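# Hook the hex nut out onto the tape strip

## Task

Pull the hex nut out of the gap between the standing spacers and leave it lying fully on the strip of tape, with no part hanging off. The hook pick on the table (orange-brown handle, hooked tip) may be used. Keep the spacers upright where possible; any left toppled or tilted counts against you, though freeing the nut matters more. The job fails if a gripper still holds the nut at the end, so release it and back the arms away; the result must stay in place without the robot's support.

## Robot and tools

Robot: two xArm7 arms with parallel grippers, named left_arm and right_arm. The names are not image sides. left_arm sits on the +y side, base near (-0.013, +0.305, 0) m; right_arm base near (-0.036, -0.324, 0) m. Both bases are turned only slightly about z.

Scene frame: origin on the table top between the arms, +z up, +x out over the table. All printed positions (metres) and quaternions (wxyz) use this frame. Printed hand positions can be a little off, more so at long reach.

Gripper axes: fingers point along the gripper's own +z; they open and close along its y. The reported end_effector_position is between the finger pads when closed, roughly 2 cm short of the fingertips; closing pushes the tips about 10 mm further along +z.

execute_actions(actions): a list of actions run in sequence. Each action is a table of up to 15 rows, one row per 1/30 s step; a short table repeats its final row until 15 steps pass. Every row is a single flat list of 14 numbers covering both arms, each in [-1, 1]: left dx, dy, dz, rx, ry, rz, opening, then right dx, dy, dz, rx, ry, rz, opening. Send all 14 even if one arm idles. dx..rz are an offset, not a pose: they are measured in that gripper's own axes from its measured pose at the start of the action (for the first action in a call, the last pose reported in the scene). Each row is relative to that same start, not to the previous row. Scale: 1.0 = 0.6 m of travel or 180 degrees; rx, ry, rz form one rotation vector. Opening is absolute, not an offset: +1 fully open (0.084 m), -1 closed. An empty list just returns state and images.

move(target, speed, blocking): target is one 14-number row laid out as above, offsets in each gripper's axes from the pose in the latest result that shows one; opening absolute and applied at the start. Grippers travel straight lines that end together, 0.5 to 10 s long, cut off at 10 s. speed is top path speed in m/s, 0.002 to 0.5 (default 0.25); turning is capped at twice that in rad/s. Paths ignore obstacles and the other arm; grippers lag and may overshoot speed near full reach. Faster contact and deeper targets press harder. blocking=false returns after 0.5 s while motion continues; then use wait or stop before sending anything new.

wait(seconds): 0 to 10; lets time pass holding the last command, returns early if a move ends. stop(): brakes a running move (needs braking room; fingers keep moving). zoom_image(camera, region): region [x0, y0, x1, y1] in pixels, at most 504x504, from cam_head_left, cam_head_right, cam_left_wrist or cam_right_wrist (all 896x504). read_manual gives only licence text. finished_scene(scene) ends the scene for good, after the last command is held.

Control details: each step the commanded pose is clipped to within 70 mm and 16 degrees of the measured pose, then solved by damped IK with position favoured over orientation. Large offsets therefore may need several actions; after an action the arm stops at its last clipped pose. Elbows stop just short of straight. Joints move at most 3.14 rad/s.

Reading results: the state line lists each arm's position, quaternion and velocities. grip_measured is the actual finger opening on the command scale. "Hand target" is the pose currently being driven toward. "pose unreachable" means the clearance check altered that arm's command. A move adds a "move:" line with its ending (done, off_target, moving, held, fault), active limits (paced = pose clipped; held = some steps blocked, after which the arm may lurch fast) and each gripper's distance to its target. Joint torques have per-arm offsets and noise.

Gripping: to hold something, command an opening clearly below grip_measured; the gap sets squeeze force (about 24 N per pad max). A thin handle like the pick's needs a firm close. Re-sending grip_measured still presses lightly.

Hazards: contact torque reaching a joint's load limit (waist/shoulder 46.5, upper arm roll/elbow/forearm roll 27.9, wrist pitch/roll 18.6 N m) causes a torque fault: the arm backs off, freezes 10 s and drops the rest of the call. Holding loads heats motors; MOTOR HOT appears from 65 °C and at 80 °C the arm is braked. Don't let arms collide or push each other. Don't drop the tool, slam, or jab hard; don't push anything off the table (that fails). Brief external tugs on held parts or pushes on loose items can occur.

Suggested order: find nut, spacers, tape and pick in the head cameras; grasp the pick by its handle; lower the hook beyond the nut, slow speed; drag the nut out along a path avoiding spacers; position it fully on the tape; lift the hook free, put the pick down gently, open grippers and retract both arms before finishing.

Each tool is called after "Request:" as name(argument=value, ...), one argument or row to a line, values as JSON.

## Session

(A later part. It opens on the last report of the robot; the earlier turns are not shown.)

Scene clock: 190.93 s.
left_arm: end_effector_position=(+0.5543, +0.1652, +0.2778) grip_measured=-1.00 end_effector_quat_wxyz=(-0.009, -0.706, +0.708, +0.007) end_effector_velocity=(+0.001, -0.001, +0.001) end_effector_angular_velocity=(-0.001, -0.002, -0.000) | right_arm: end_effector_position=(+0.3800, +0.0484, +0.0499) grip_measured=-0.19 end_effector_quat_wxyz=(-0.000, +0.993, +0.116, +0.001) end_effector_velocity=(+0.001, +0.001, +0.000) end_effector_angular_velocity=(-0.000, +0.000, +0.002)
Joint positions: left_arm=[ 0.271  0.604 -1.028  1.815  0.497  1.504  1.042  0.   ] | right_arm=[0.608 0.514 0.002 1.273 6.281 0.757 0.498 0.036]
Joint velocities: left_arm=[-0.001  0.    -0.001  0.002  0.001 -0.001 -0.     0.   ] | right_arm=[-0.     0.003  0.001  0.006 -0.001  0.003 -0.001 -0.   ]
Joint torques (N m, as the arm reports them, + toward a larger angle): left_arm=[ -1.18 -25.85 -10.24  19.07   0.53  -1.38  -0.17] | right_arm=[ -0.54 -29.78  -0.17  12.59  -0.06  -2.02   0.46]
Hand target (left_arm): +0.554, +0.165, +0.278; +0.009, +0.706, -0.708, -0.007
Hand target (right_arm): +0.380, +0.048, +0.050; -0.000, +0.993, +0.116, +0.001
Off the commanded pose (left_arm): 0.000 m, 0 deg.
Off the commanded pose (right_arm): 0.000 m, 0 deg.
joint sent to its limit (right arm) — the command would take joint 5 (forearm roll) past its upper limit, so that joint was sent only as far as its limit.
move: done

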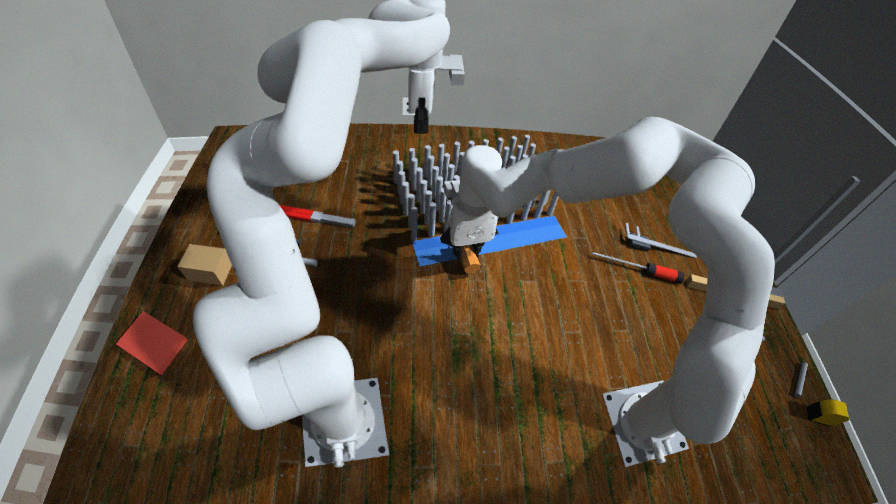

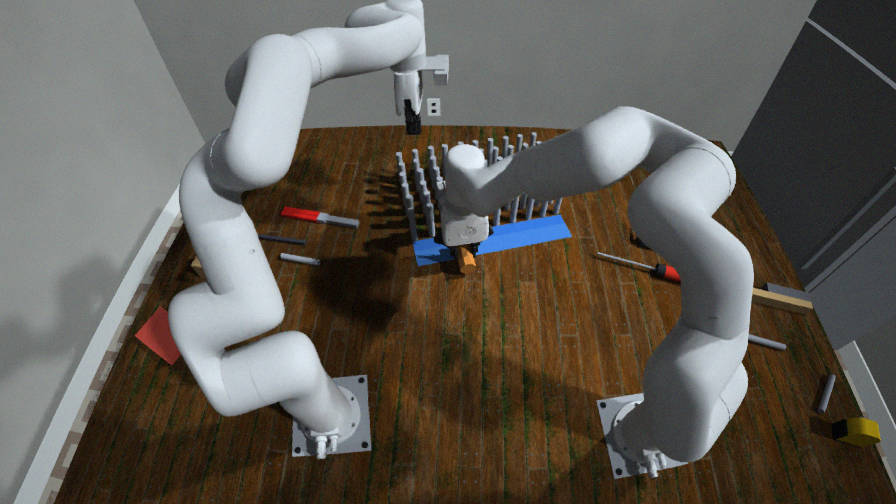

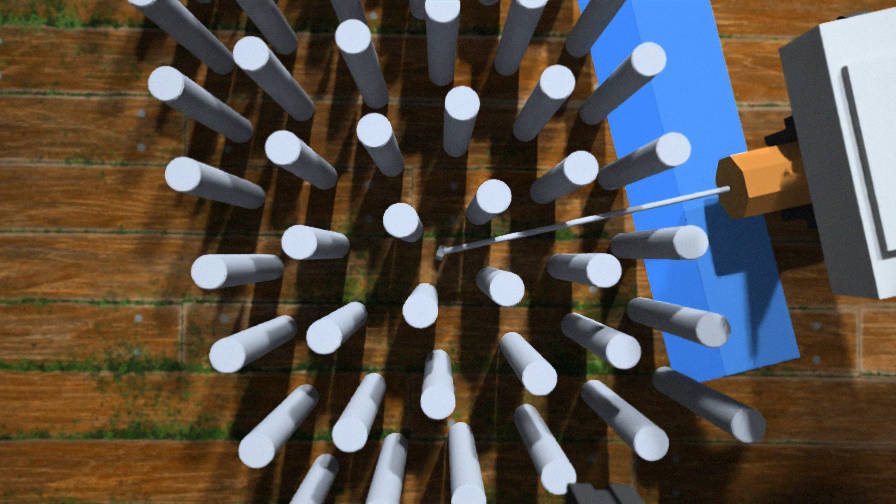

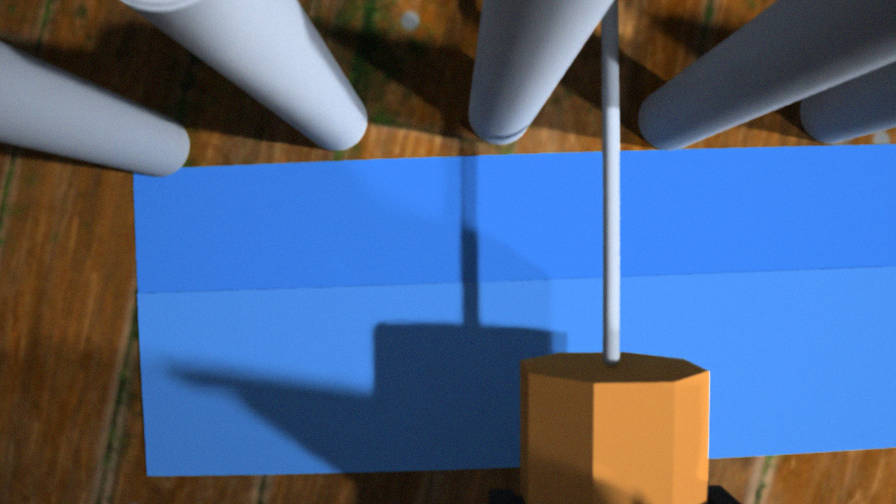

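Request:
move(
  target=[0,0,0,0,0,0,-1,0.017,0,0,0,0,0,-0.6],
  speed=0.03,
)

Request:
move(
  target=[0,0,0,0,0,0,-1,0,0,0.024,0,0,0,-0.6],
  speed=0.03,
)

Request:
move(
  target=[0,0,0,0,0,0,-1,-0.022,0,0,0,0,0,-0.6],
  speed=0.015,
)

Request:
zoom_image(
  camera="cam_left_wrist",
  region=[390, 210, 510, 300],
)

Scene clock: 201.07 s.
left_arm: end_effector_position=(+0.5543, +0.1652, +0.2778) grip_measured=-1.00 end_effector_quat_wxyz=(-0.009, -0.706, +0.708, +0.007) end_effector_velocity=(+0.000, -0.000, +0.000) end_effector_angular_velocity=(-0.001, +0.000, +0.001) | right_arm: end_effector_position=(+0.3898, +0.0507, +0.0499) grip_measured=-0.19 end_effector_quat_wxyz=(-0.000, +0.993, +0.116, +0.001) end_effector_velocity=(-0.001, +0.002, -0.001) end_effector_angular_velocity=(-0.000, +0.003, +0.004)
Joint positions: left_arm=[ 0.271  0.604 -1.028  1.815  0.497  1.504  1.042  0.   ] | right_arm=[0.6   0.539 0.002 1.315 6.281 0.774 0.49  0.036]
Joint velocities: left_arm=[-0.    -0.     0.001 -0.    -0.002 -0.001 -0.     0.   ] | right_arm=[ 0.001  0.005  0.002  0.006  0.     0.004 -0.001 -0.   ]
Joint torques (N m, as the arm reports them, + toward a larger angle): left_arm=[ -0.17 -26.72 -10.46  19.02   0.81  -1.26  -0.52] | right_arm=[ -0.57 -31.02  -0.14  12.62   0.08  -1.86   0.53]
Hand target (left_arm): +0.554, +0.165, +0.278; +0.009, +0.706, -0.708, -0.007
Hand target (right_arm): +0.390, +0.051, +0.050; -0.000, +0.993, +0.116, +0.001
Off the commanded pose (left_arm): 0.000 m, 0 deg.
Off the commanded pose (right_arm): 0.000 m, 0 deg.
joint sent to its limit (right arm) — the command would take joint 5 (forearm roll) past its upper limit, so that joint was sent only as far as its limit.
move: done

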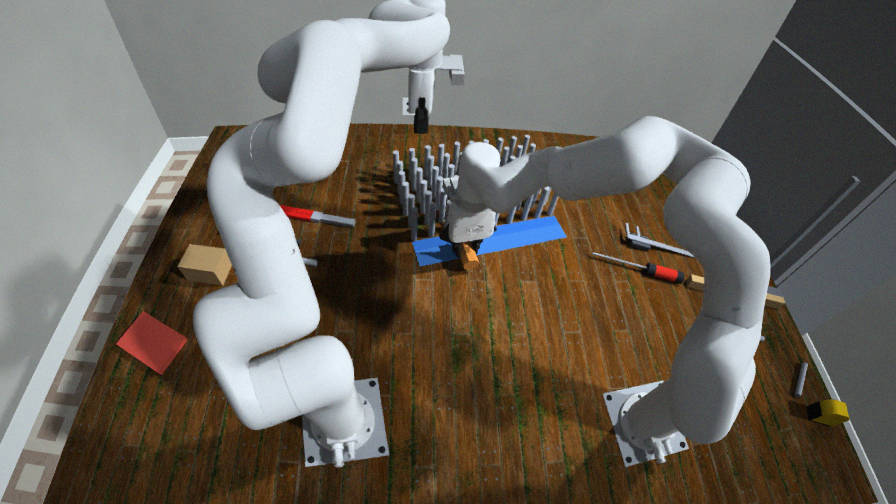

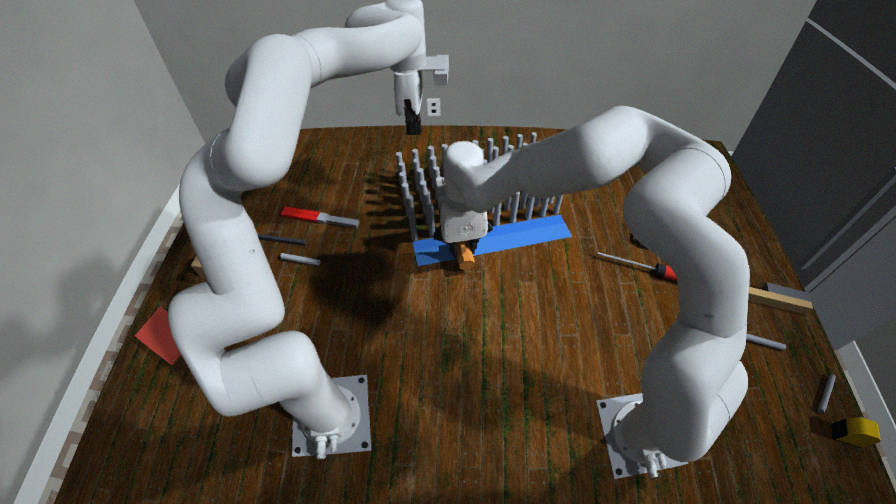

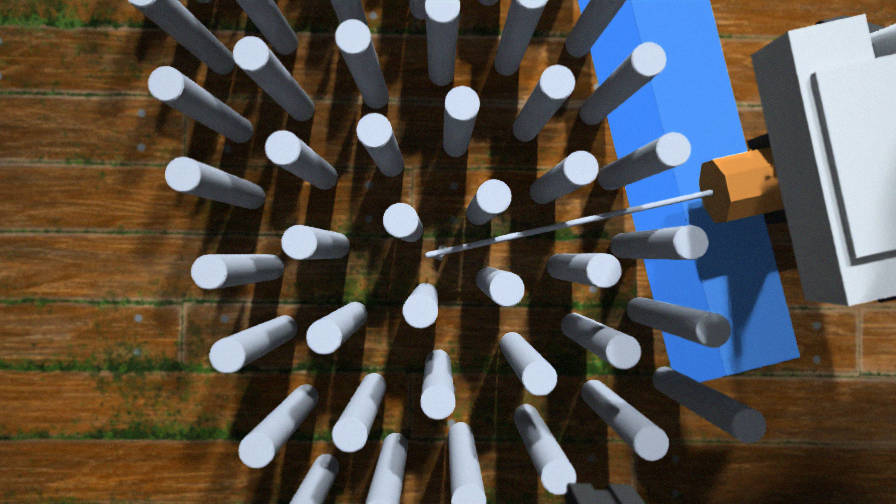

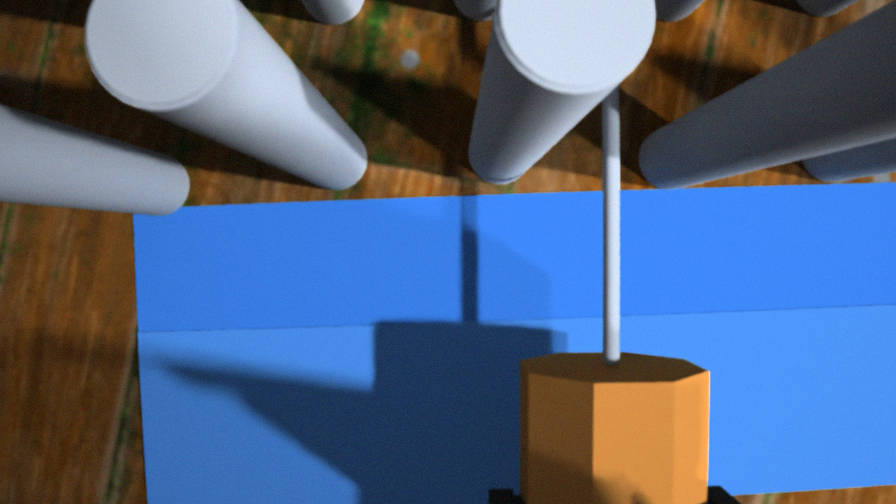

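Scene clock: 201.83 s.
left_arm: end_effector_position=(+0.5543, +0.1652, +0.2778) grip_measured=-1.00 end_effector_quat_wxyz=(-0.009, -0.706, +0.708, +0.007) end_effector_velocity=(+0.000, -0.000, +0.000) end_effector_angular_velocity=(-0.001, -0.001, +0.001) | right_arm: end_effector_position=(+0.3898, +0.0508, +0.0357) grip_measured=-0.19 end_effector_quat_wxyz=(-0.000, +0.993, +0.116, +0.001) end_effector_velocity=(+0.002, +0.002, +0.002) end_effector_angular_velocity=(+0.006, -0.007, -0.001)
Joint positions: left_arm=[ 0.271  0.604 -1.028  1.815  0.497  1.504  1.042  0.   ] | right_arm=[0.6   0.566 0.002 1.312 6.281 0.743 0.49  0.036]
Joint velocities: left_arm=[ 0.    -0.     0.     0.    -0.001 -0.001 -0.     0.   ] | right_arm=[ 0.    -0.002 -0.     0.003  0.001 -0.004 -0.     0.   ]
Joint torques (N m, as the arm reports them, + toward a larger angle): left_arm=[ -1.1  -26.39 -11.04  19.24   0.56  -1.55   0.13] | right_arm=[ -0.67 -30.75   0.1   12.4   -0.12  -2.14   0.46]
Hand target (left_arm): +0.554, +0.165, +0.278; +0.009, +0.706, -0.708, -0.007
Hand target (right_arm): +0.390, +0.051, +0.036; -0.000, +0.993, +0.116, +0.001
Off the commanded pose (left_arm): 0.000 m, 0 deg.
Off the commanded pose (right_arm): 0.000 m, 0 deg.
move: done

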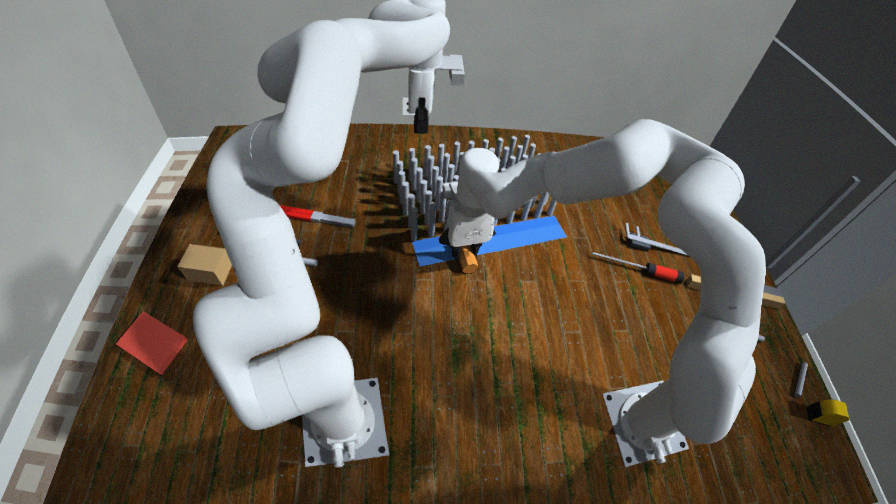

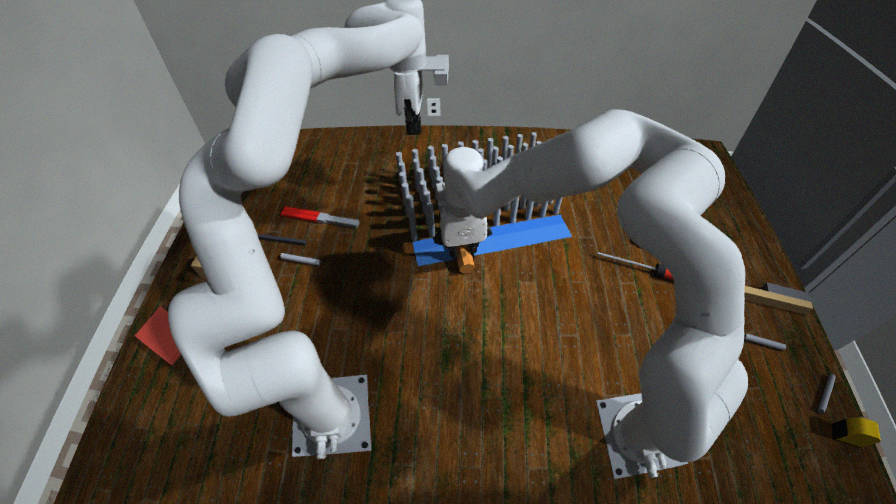

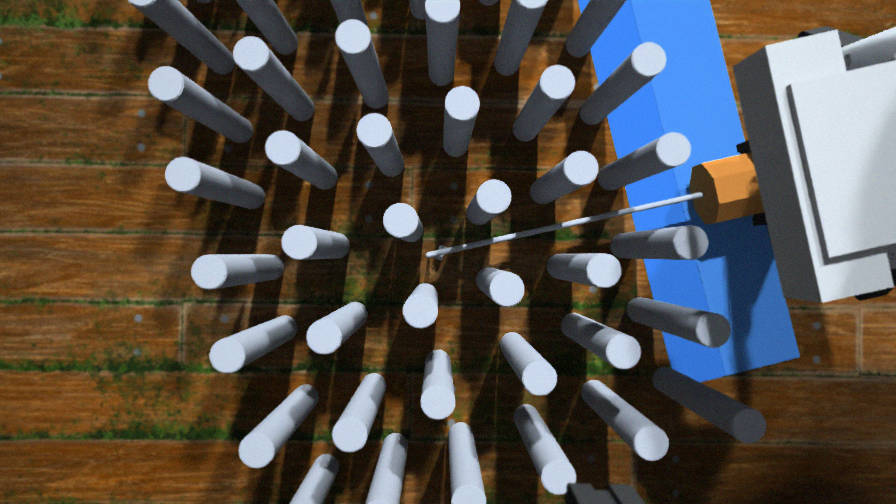

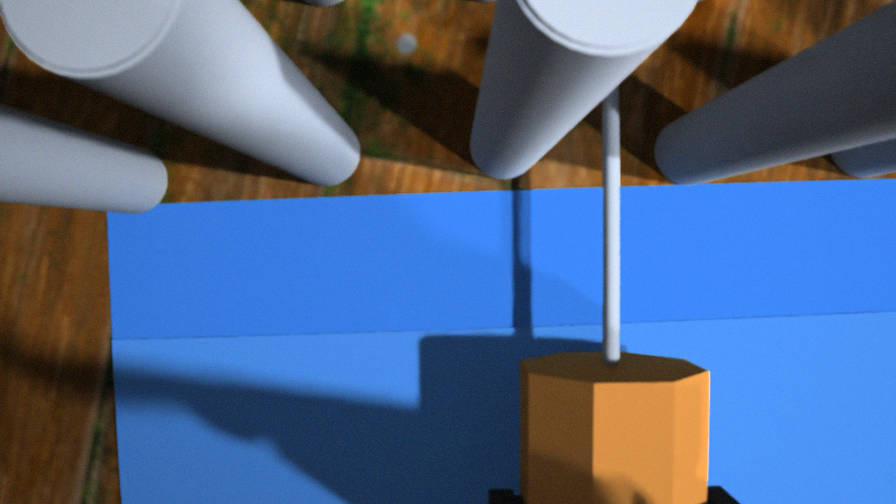

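Scene clock: 202.97 s.
left_arm: end_effector_position=(+0.5543, +0.1652, +0.2778) grip_measured=-1.00 end_effector_quat_wxyz=(-0.009, -0.706, +0.708, +0.007) end_effector_velocity=(+0.000, +0.000, -0.000) end_effector_angular_velocity=(+0.001, -0.000, +0.001) | right_arm: end_effector_position=(+0.3770, +0.0478, +0.0357) grip_measured=-0.19 end_effector_quat_wxyz=(-0.000, +0.993, +0.116, +0.001) end_effector_velocity=(+0.000, -0.001, +0.001) end_effector_angular_velocity=(+0.000, -0.002, -0.001)
Joint positions: left_arm=[ 0.271  0.604 -1.028  1.815  0.497  1.504  1.042  0.   ] | right_arm=[0.609 0.534 0.004 1.257 6.279 0.721 0.501 0.036]
Joint velocities: left_arm=[-0.    -0.     0.001  0.     0.    -0.    -0.     0.   ] | right_arm=[ 0.001 -0.003 -0.002 -0.004 -0.001 -0.003  0.001 -0.   ]
Joint torques (N m, as the arm reports them, + toward a larger angle): left_arm=[ -0.44 -26.67 -11.1   19.27   0.74  -1.53  -0.37] | right_arm=[ -0.24 -30.19   0.03  12.57  -0.26  -2.     0.46]
Hand target (left_arm): +0.554, +0.165, +0.278; +0.009, +0.706, -0.708, -0.007
Hand target (right_arm): +0.377, +0.048, +0.036; -0.000, +0.993, +0.116, +0.001
Off the commanded pose (left_arm): 0.000 m, 0 deg.
Off the commanded pose (right_arm): 0.000 m, 0 deg.
move: done

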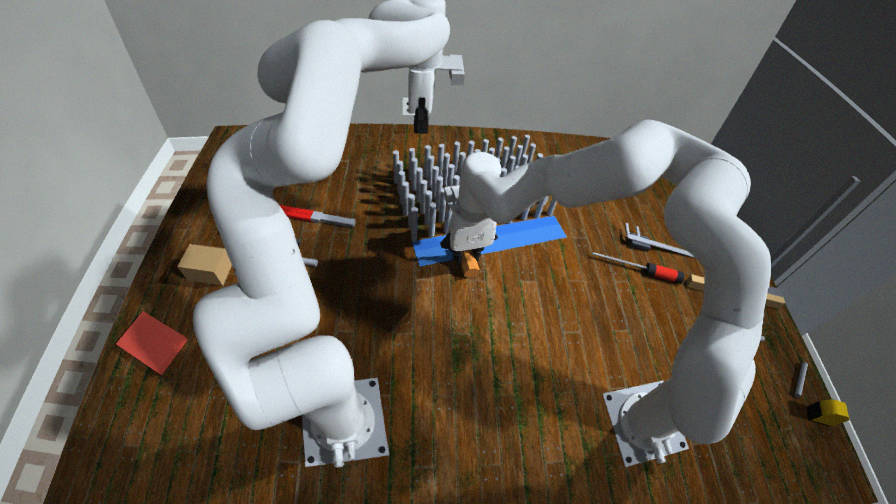

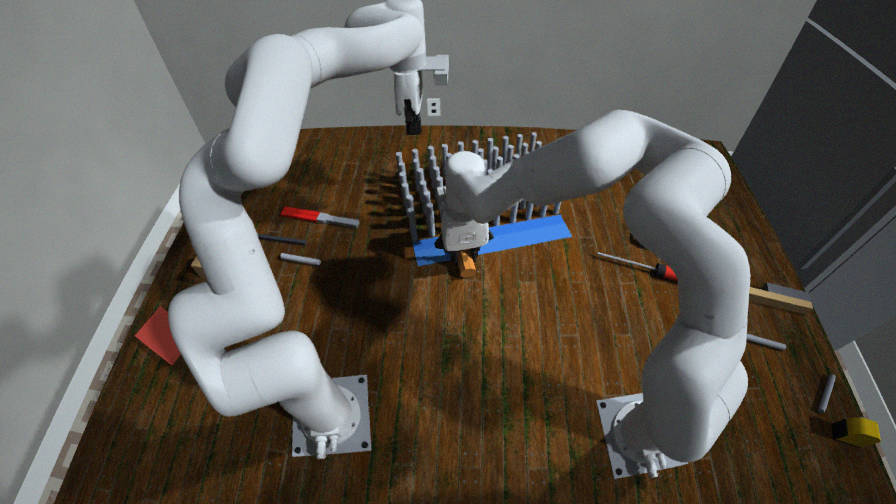

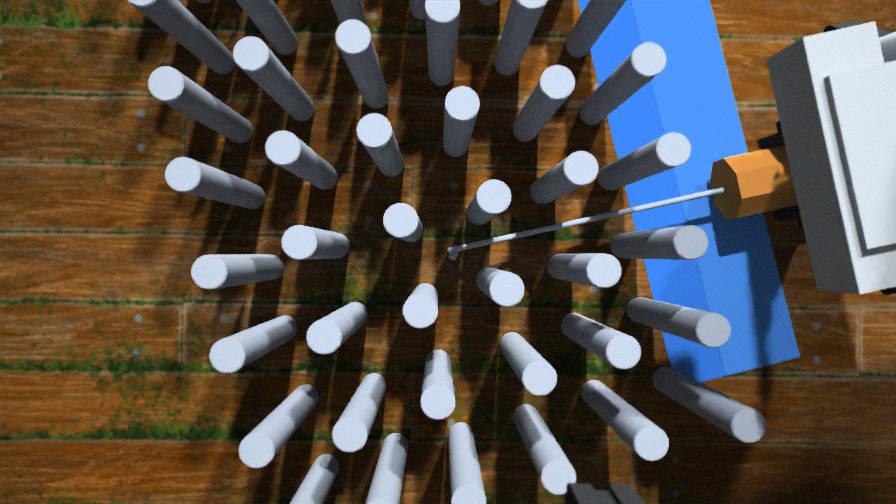

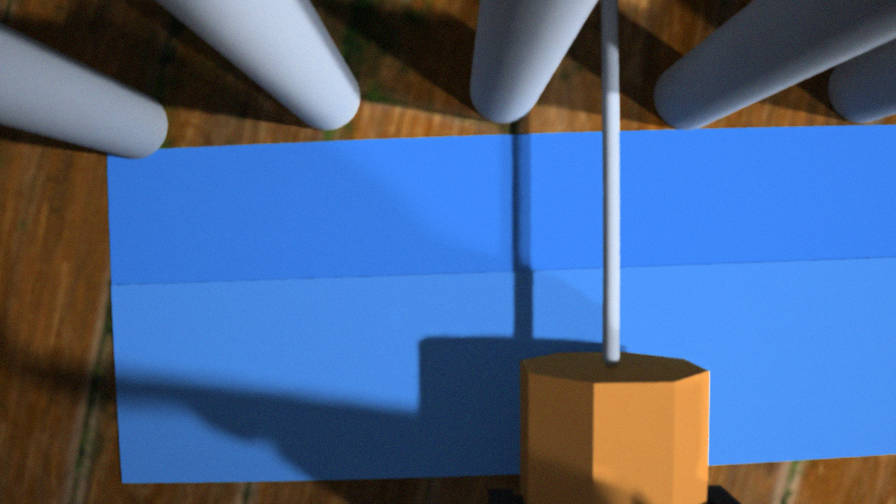

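Region (390, 210, 510, 300) of cam_left_wrist's 896x504 image, scaled by 4.200, with more detail than that image has; it fills the top 378 rows of this view, and the rest is white.

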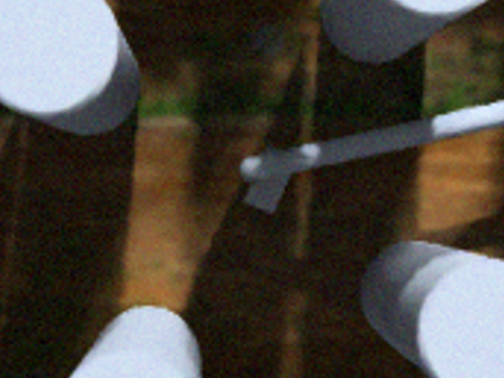

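Request:
execute_actions(
  actions=[],
)

Request:
move(
  target=[0,0,0,0,0,0,-1,-0.03,0,0,0,0,0,-0.6],
  speed=0.02,
)

Request:
zoom_image(
  camera="cam_left_wrist",
  region=[350,120,750,350],
)

Scene clock: 220.53 s.
left_arm: end_effector_position=(+0.5543, +0.1652, +0.2778) grip_measured=-1.00 end_effector_quat_wxyz=(-0.009, -0.706, +0.708, +0.007) end_effector_velocity=(+0.001, +0.001, +0.000) end_effector_angular_velocity=(+0.001, -0.002, +0.001) | right_arm: end_effector_position=(+0.3770, +0.0477, +0.0357) grip_measured=-0.19 end_effector_quat_wxyz=(-0.000, +0.993, +0.116, +0.001) end_effector_velocity=(+0.000, +0.000, +0.001) end_effector_angular_velocity=(+0.001, -0.001, +0.001)
Joint positions: left_arm=[ 0.271  0.604 -1.028  1.815  0.497  1.504  1.042  0.   ] | right_arm=[0.609 0.534 0.004 1.257 6.279 0.721 0.502 0.036]
Joint velocities: left_arm=[ 0.    -0.     0.001  0.001  0.001  0.     0.     0.   ] | right_arm=[-0.001 -0.001  0.001  0.    -0.001 -0.    -0.    -0.   ]
Joint torques (N m, as the arm reports them, + toward a larger angle): left_arm=[ -0.4  -26.44 -10.91  19.37   0.97  -1.8   -0.16] | right_arm=[ -0.59 -30.37   0.31  12.59  -0.37  -1.96   0.41]
Hand target (left_arm): +0.554, +0.165, +0.278; +0.009, +0.706, -0.708, -0.007
Hand target (right_arm): +0.377, +0.048, +0.036; -0.000, +0.993, +0.116, +0.001
Off the commanded pose (left_arm): 0.000 m, 0 deg.
Off the commanded pose (right_arm): 0.000 m, 0 deg.

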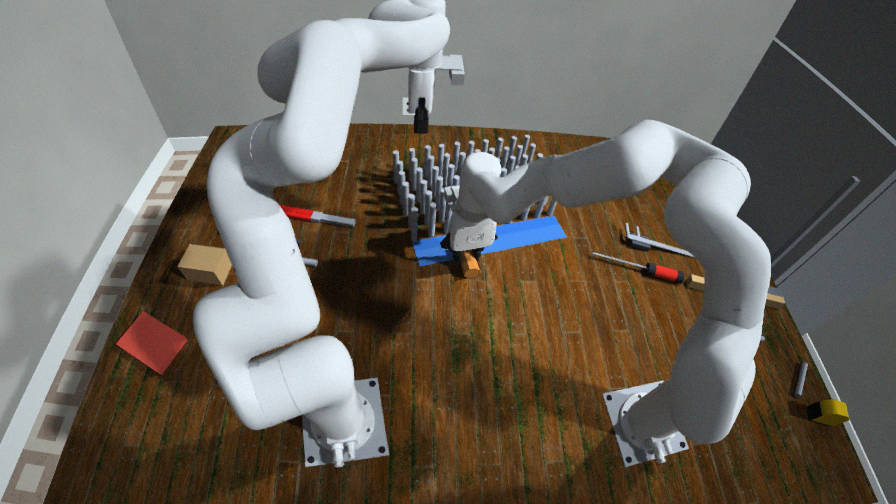

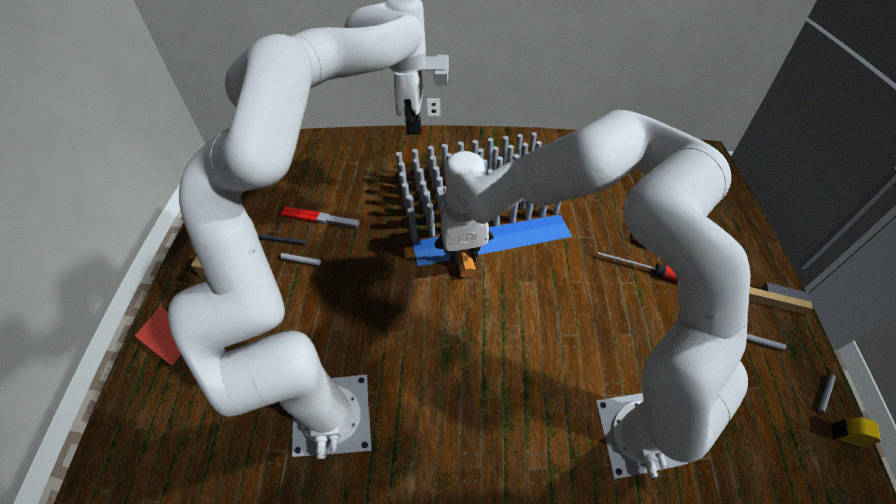

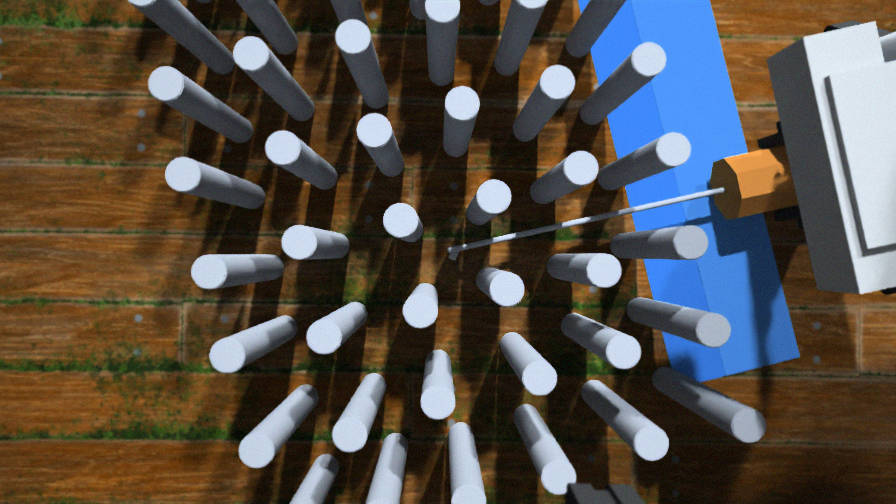

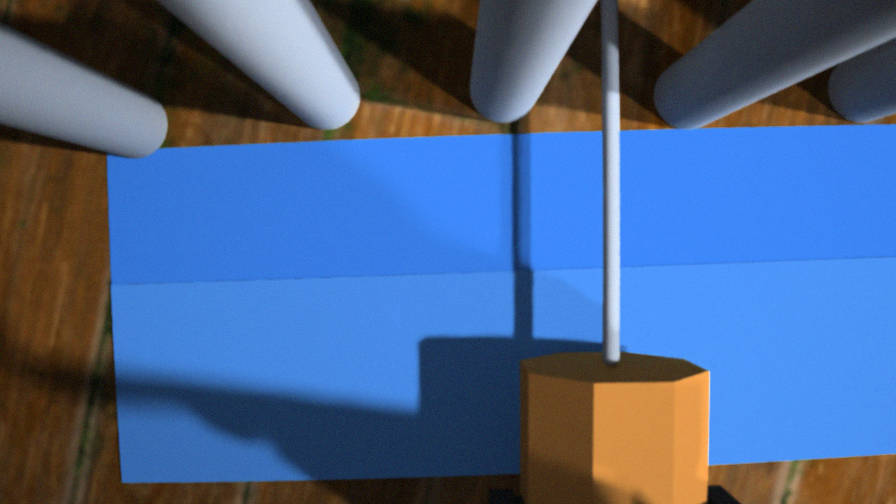

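Scene clock: 221.70 s.
left_arm: end_effector_position=(+0.5543, +0.1652, +0.2778) grip_measured=-1.00 end_effector_quat_wxyz=(-0.009, -0.706, +0.708, +0.007) end_effector_velocity=(+0.000, -0.000, +0.000) end_effector_angular_velocity=(-0.001, -0.000, +0.001) | right_arm: end_effector_position=(+0.3595, +0.0436, +0.0357) grip_measured=-0.19 end_effector_quat_wxyz=(-0.000, +0.993, +0.116, +0.001) end_effector_velocity=(+0.001, -0.003, -0.000) end_effector_angular_velocity=(-0.002, -0.002, -0.004)
Joint positions: left_arm=[ 0.271  0.604 -1.028  1.815  0.497  1.504  1.042  0.   ] | right_arm=[0.623 0.492 0.006 1.186 6.277 0.692 0.519 0.036]
Joint velocities: left_arm=[-0.    -0.     0.     0.001 -0.001  0.     0.     0.   ] | right_arm=[-0.001 -0.002 -0.003 -0.005 -0.002 -0.003  0.001 -0.   ]
Joint torques (N m, as the arm reports them, + toward a larger angle): left_arm=[ -0.55 -26.63 -11.07  19.43   0.68  -1.32  -0.2 ] | right_arm=[ -0.34 -29.11  -0.07  12.61  -0.43  -2.18   0.51]
Hand target (left_arm): +0.554, +0.165, +0.278; +0.009, +0.706, -0.708, -0.007
Hand target (right_arm): +0.359, +0.044, +0.036; -0.000, +0.993, +0.116, +0.001
Off the commanded pose (left_arm): 0.000 m, 0 deg.
Off the commanded pose (right_arm): 0.000 m, 0 deg.
move: done

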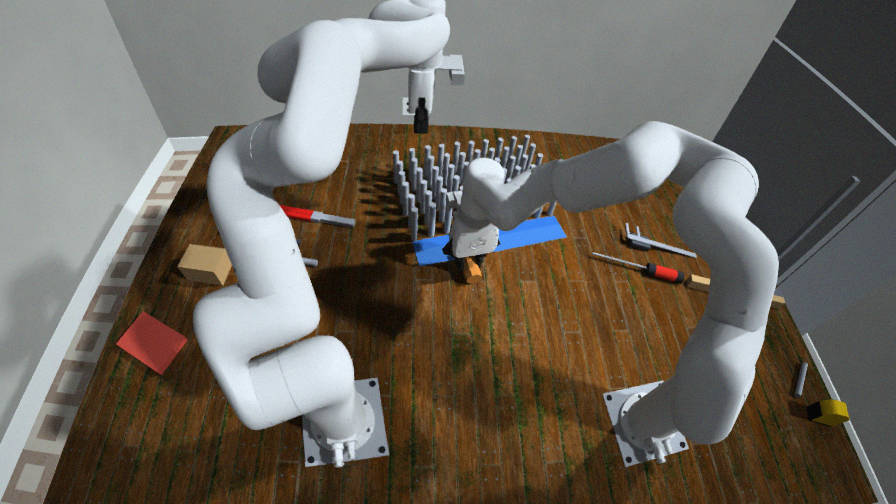

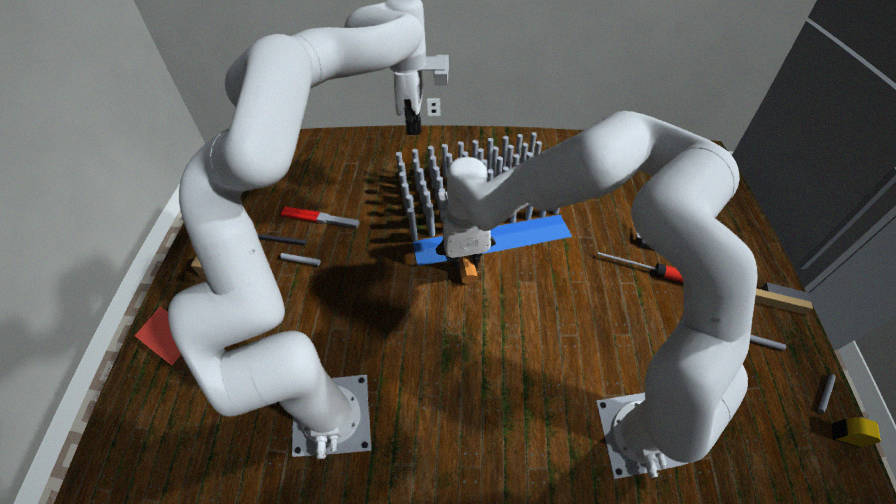

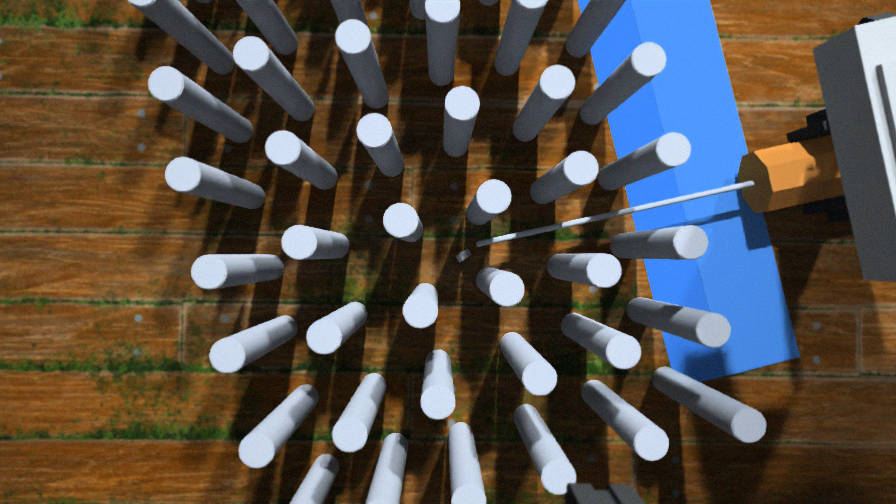

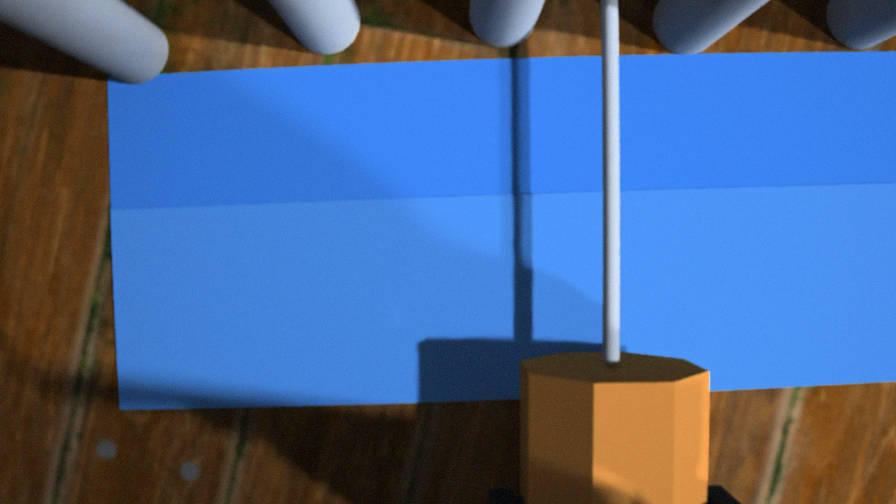

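Region (350, 120, 750, 350) of cam_left_wrist's 896x504 image, scaled by 1.260, with more detail than that image has; it fills the top 290 rows of this view, and the rest is white.

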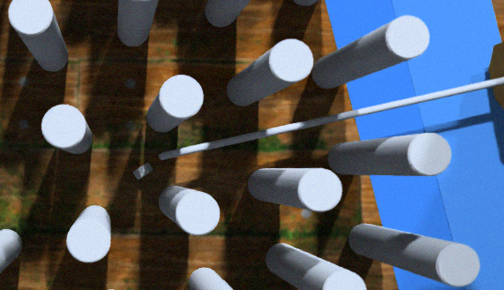

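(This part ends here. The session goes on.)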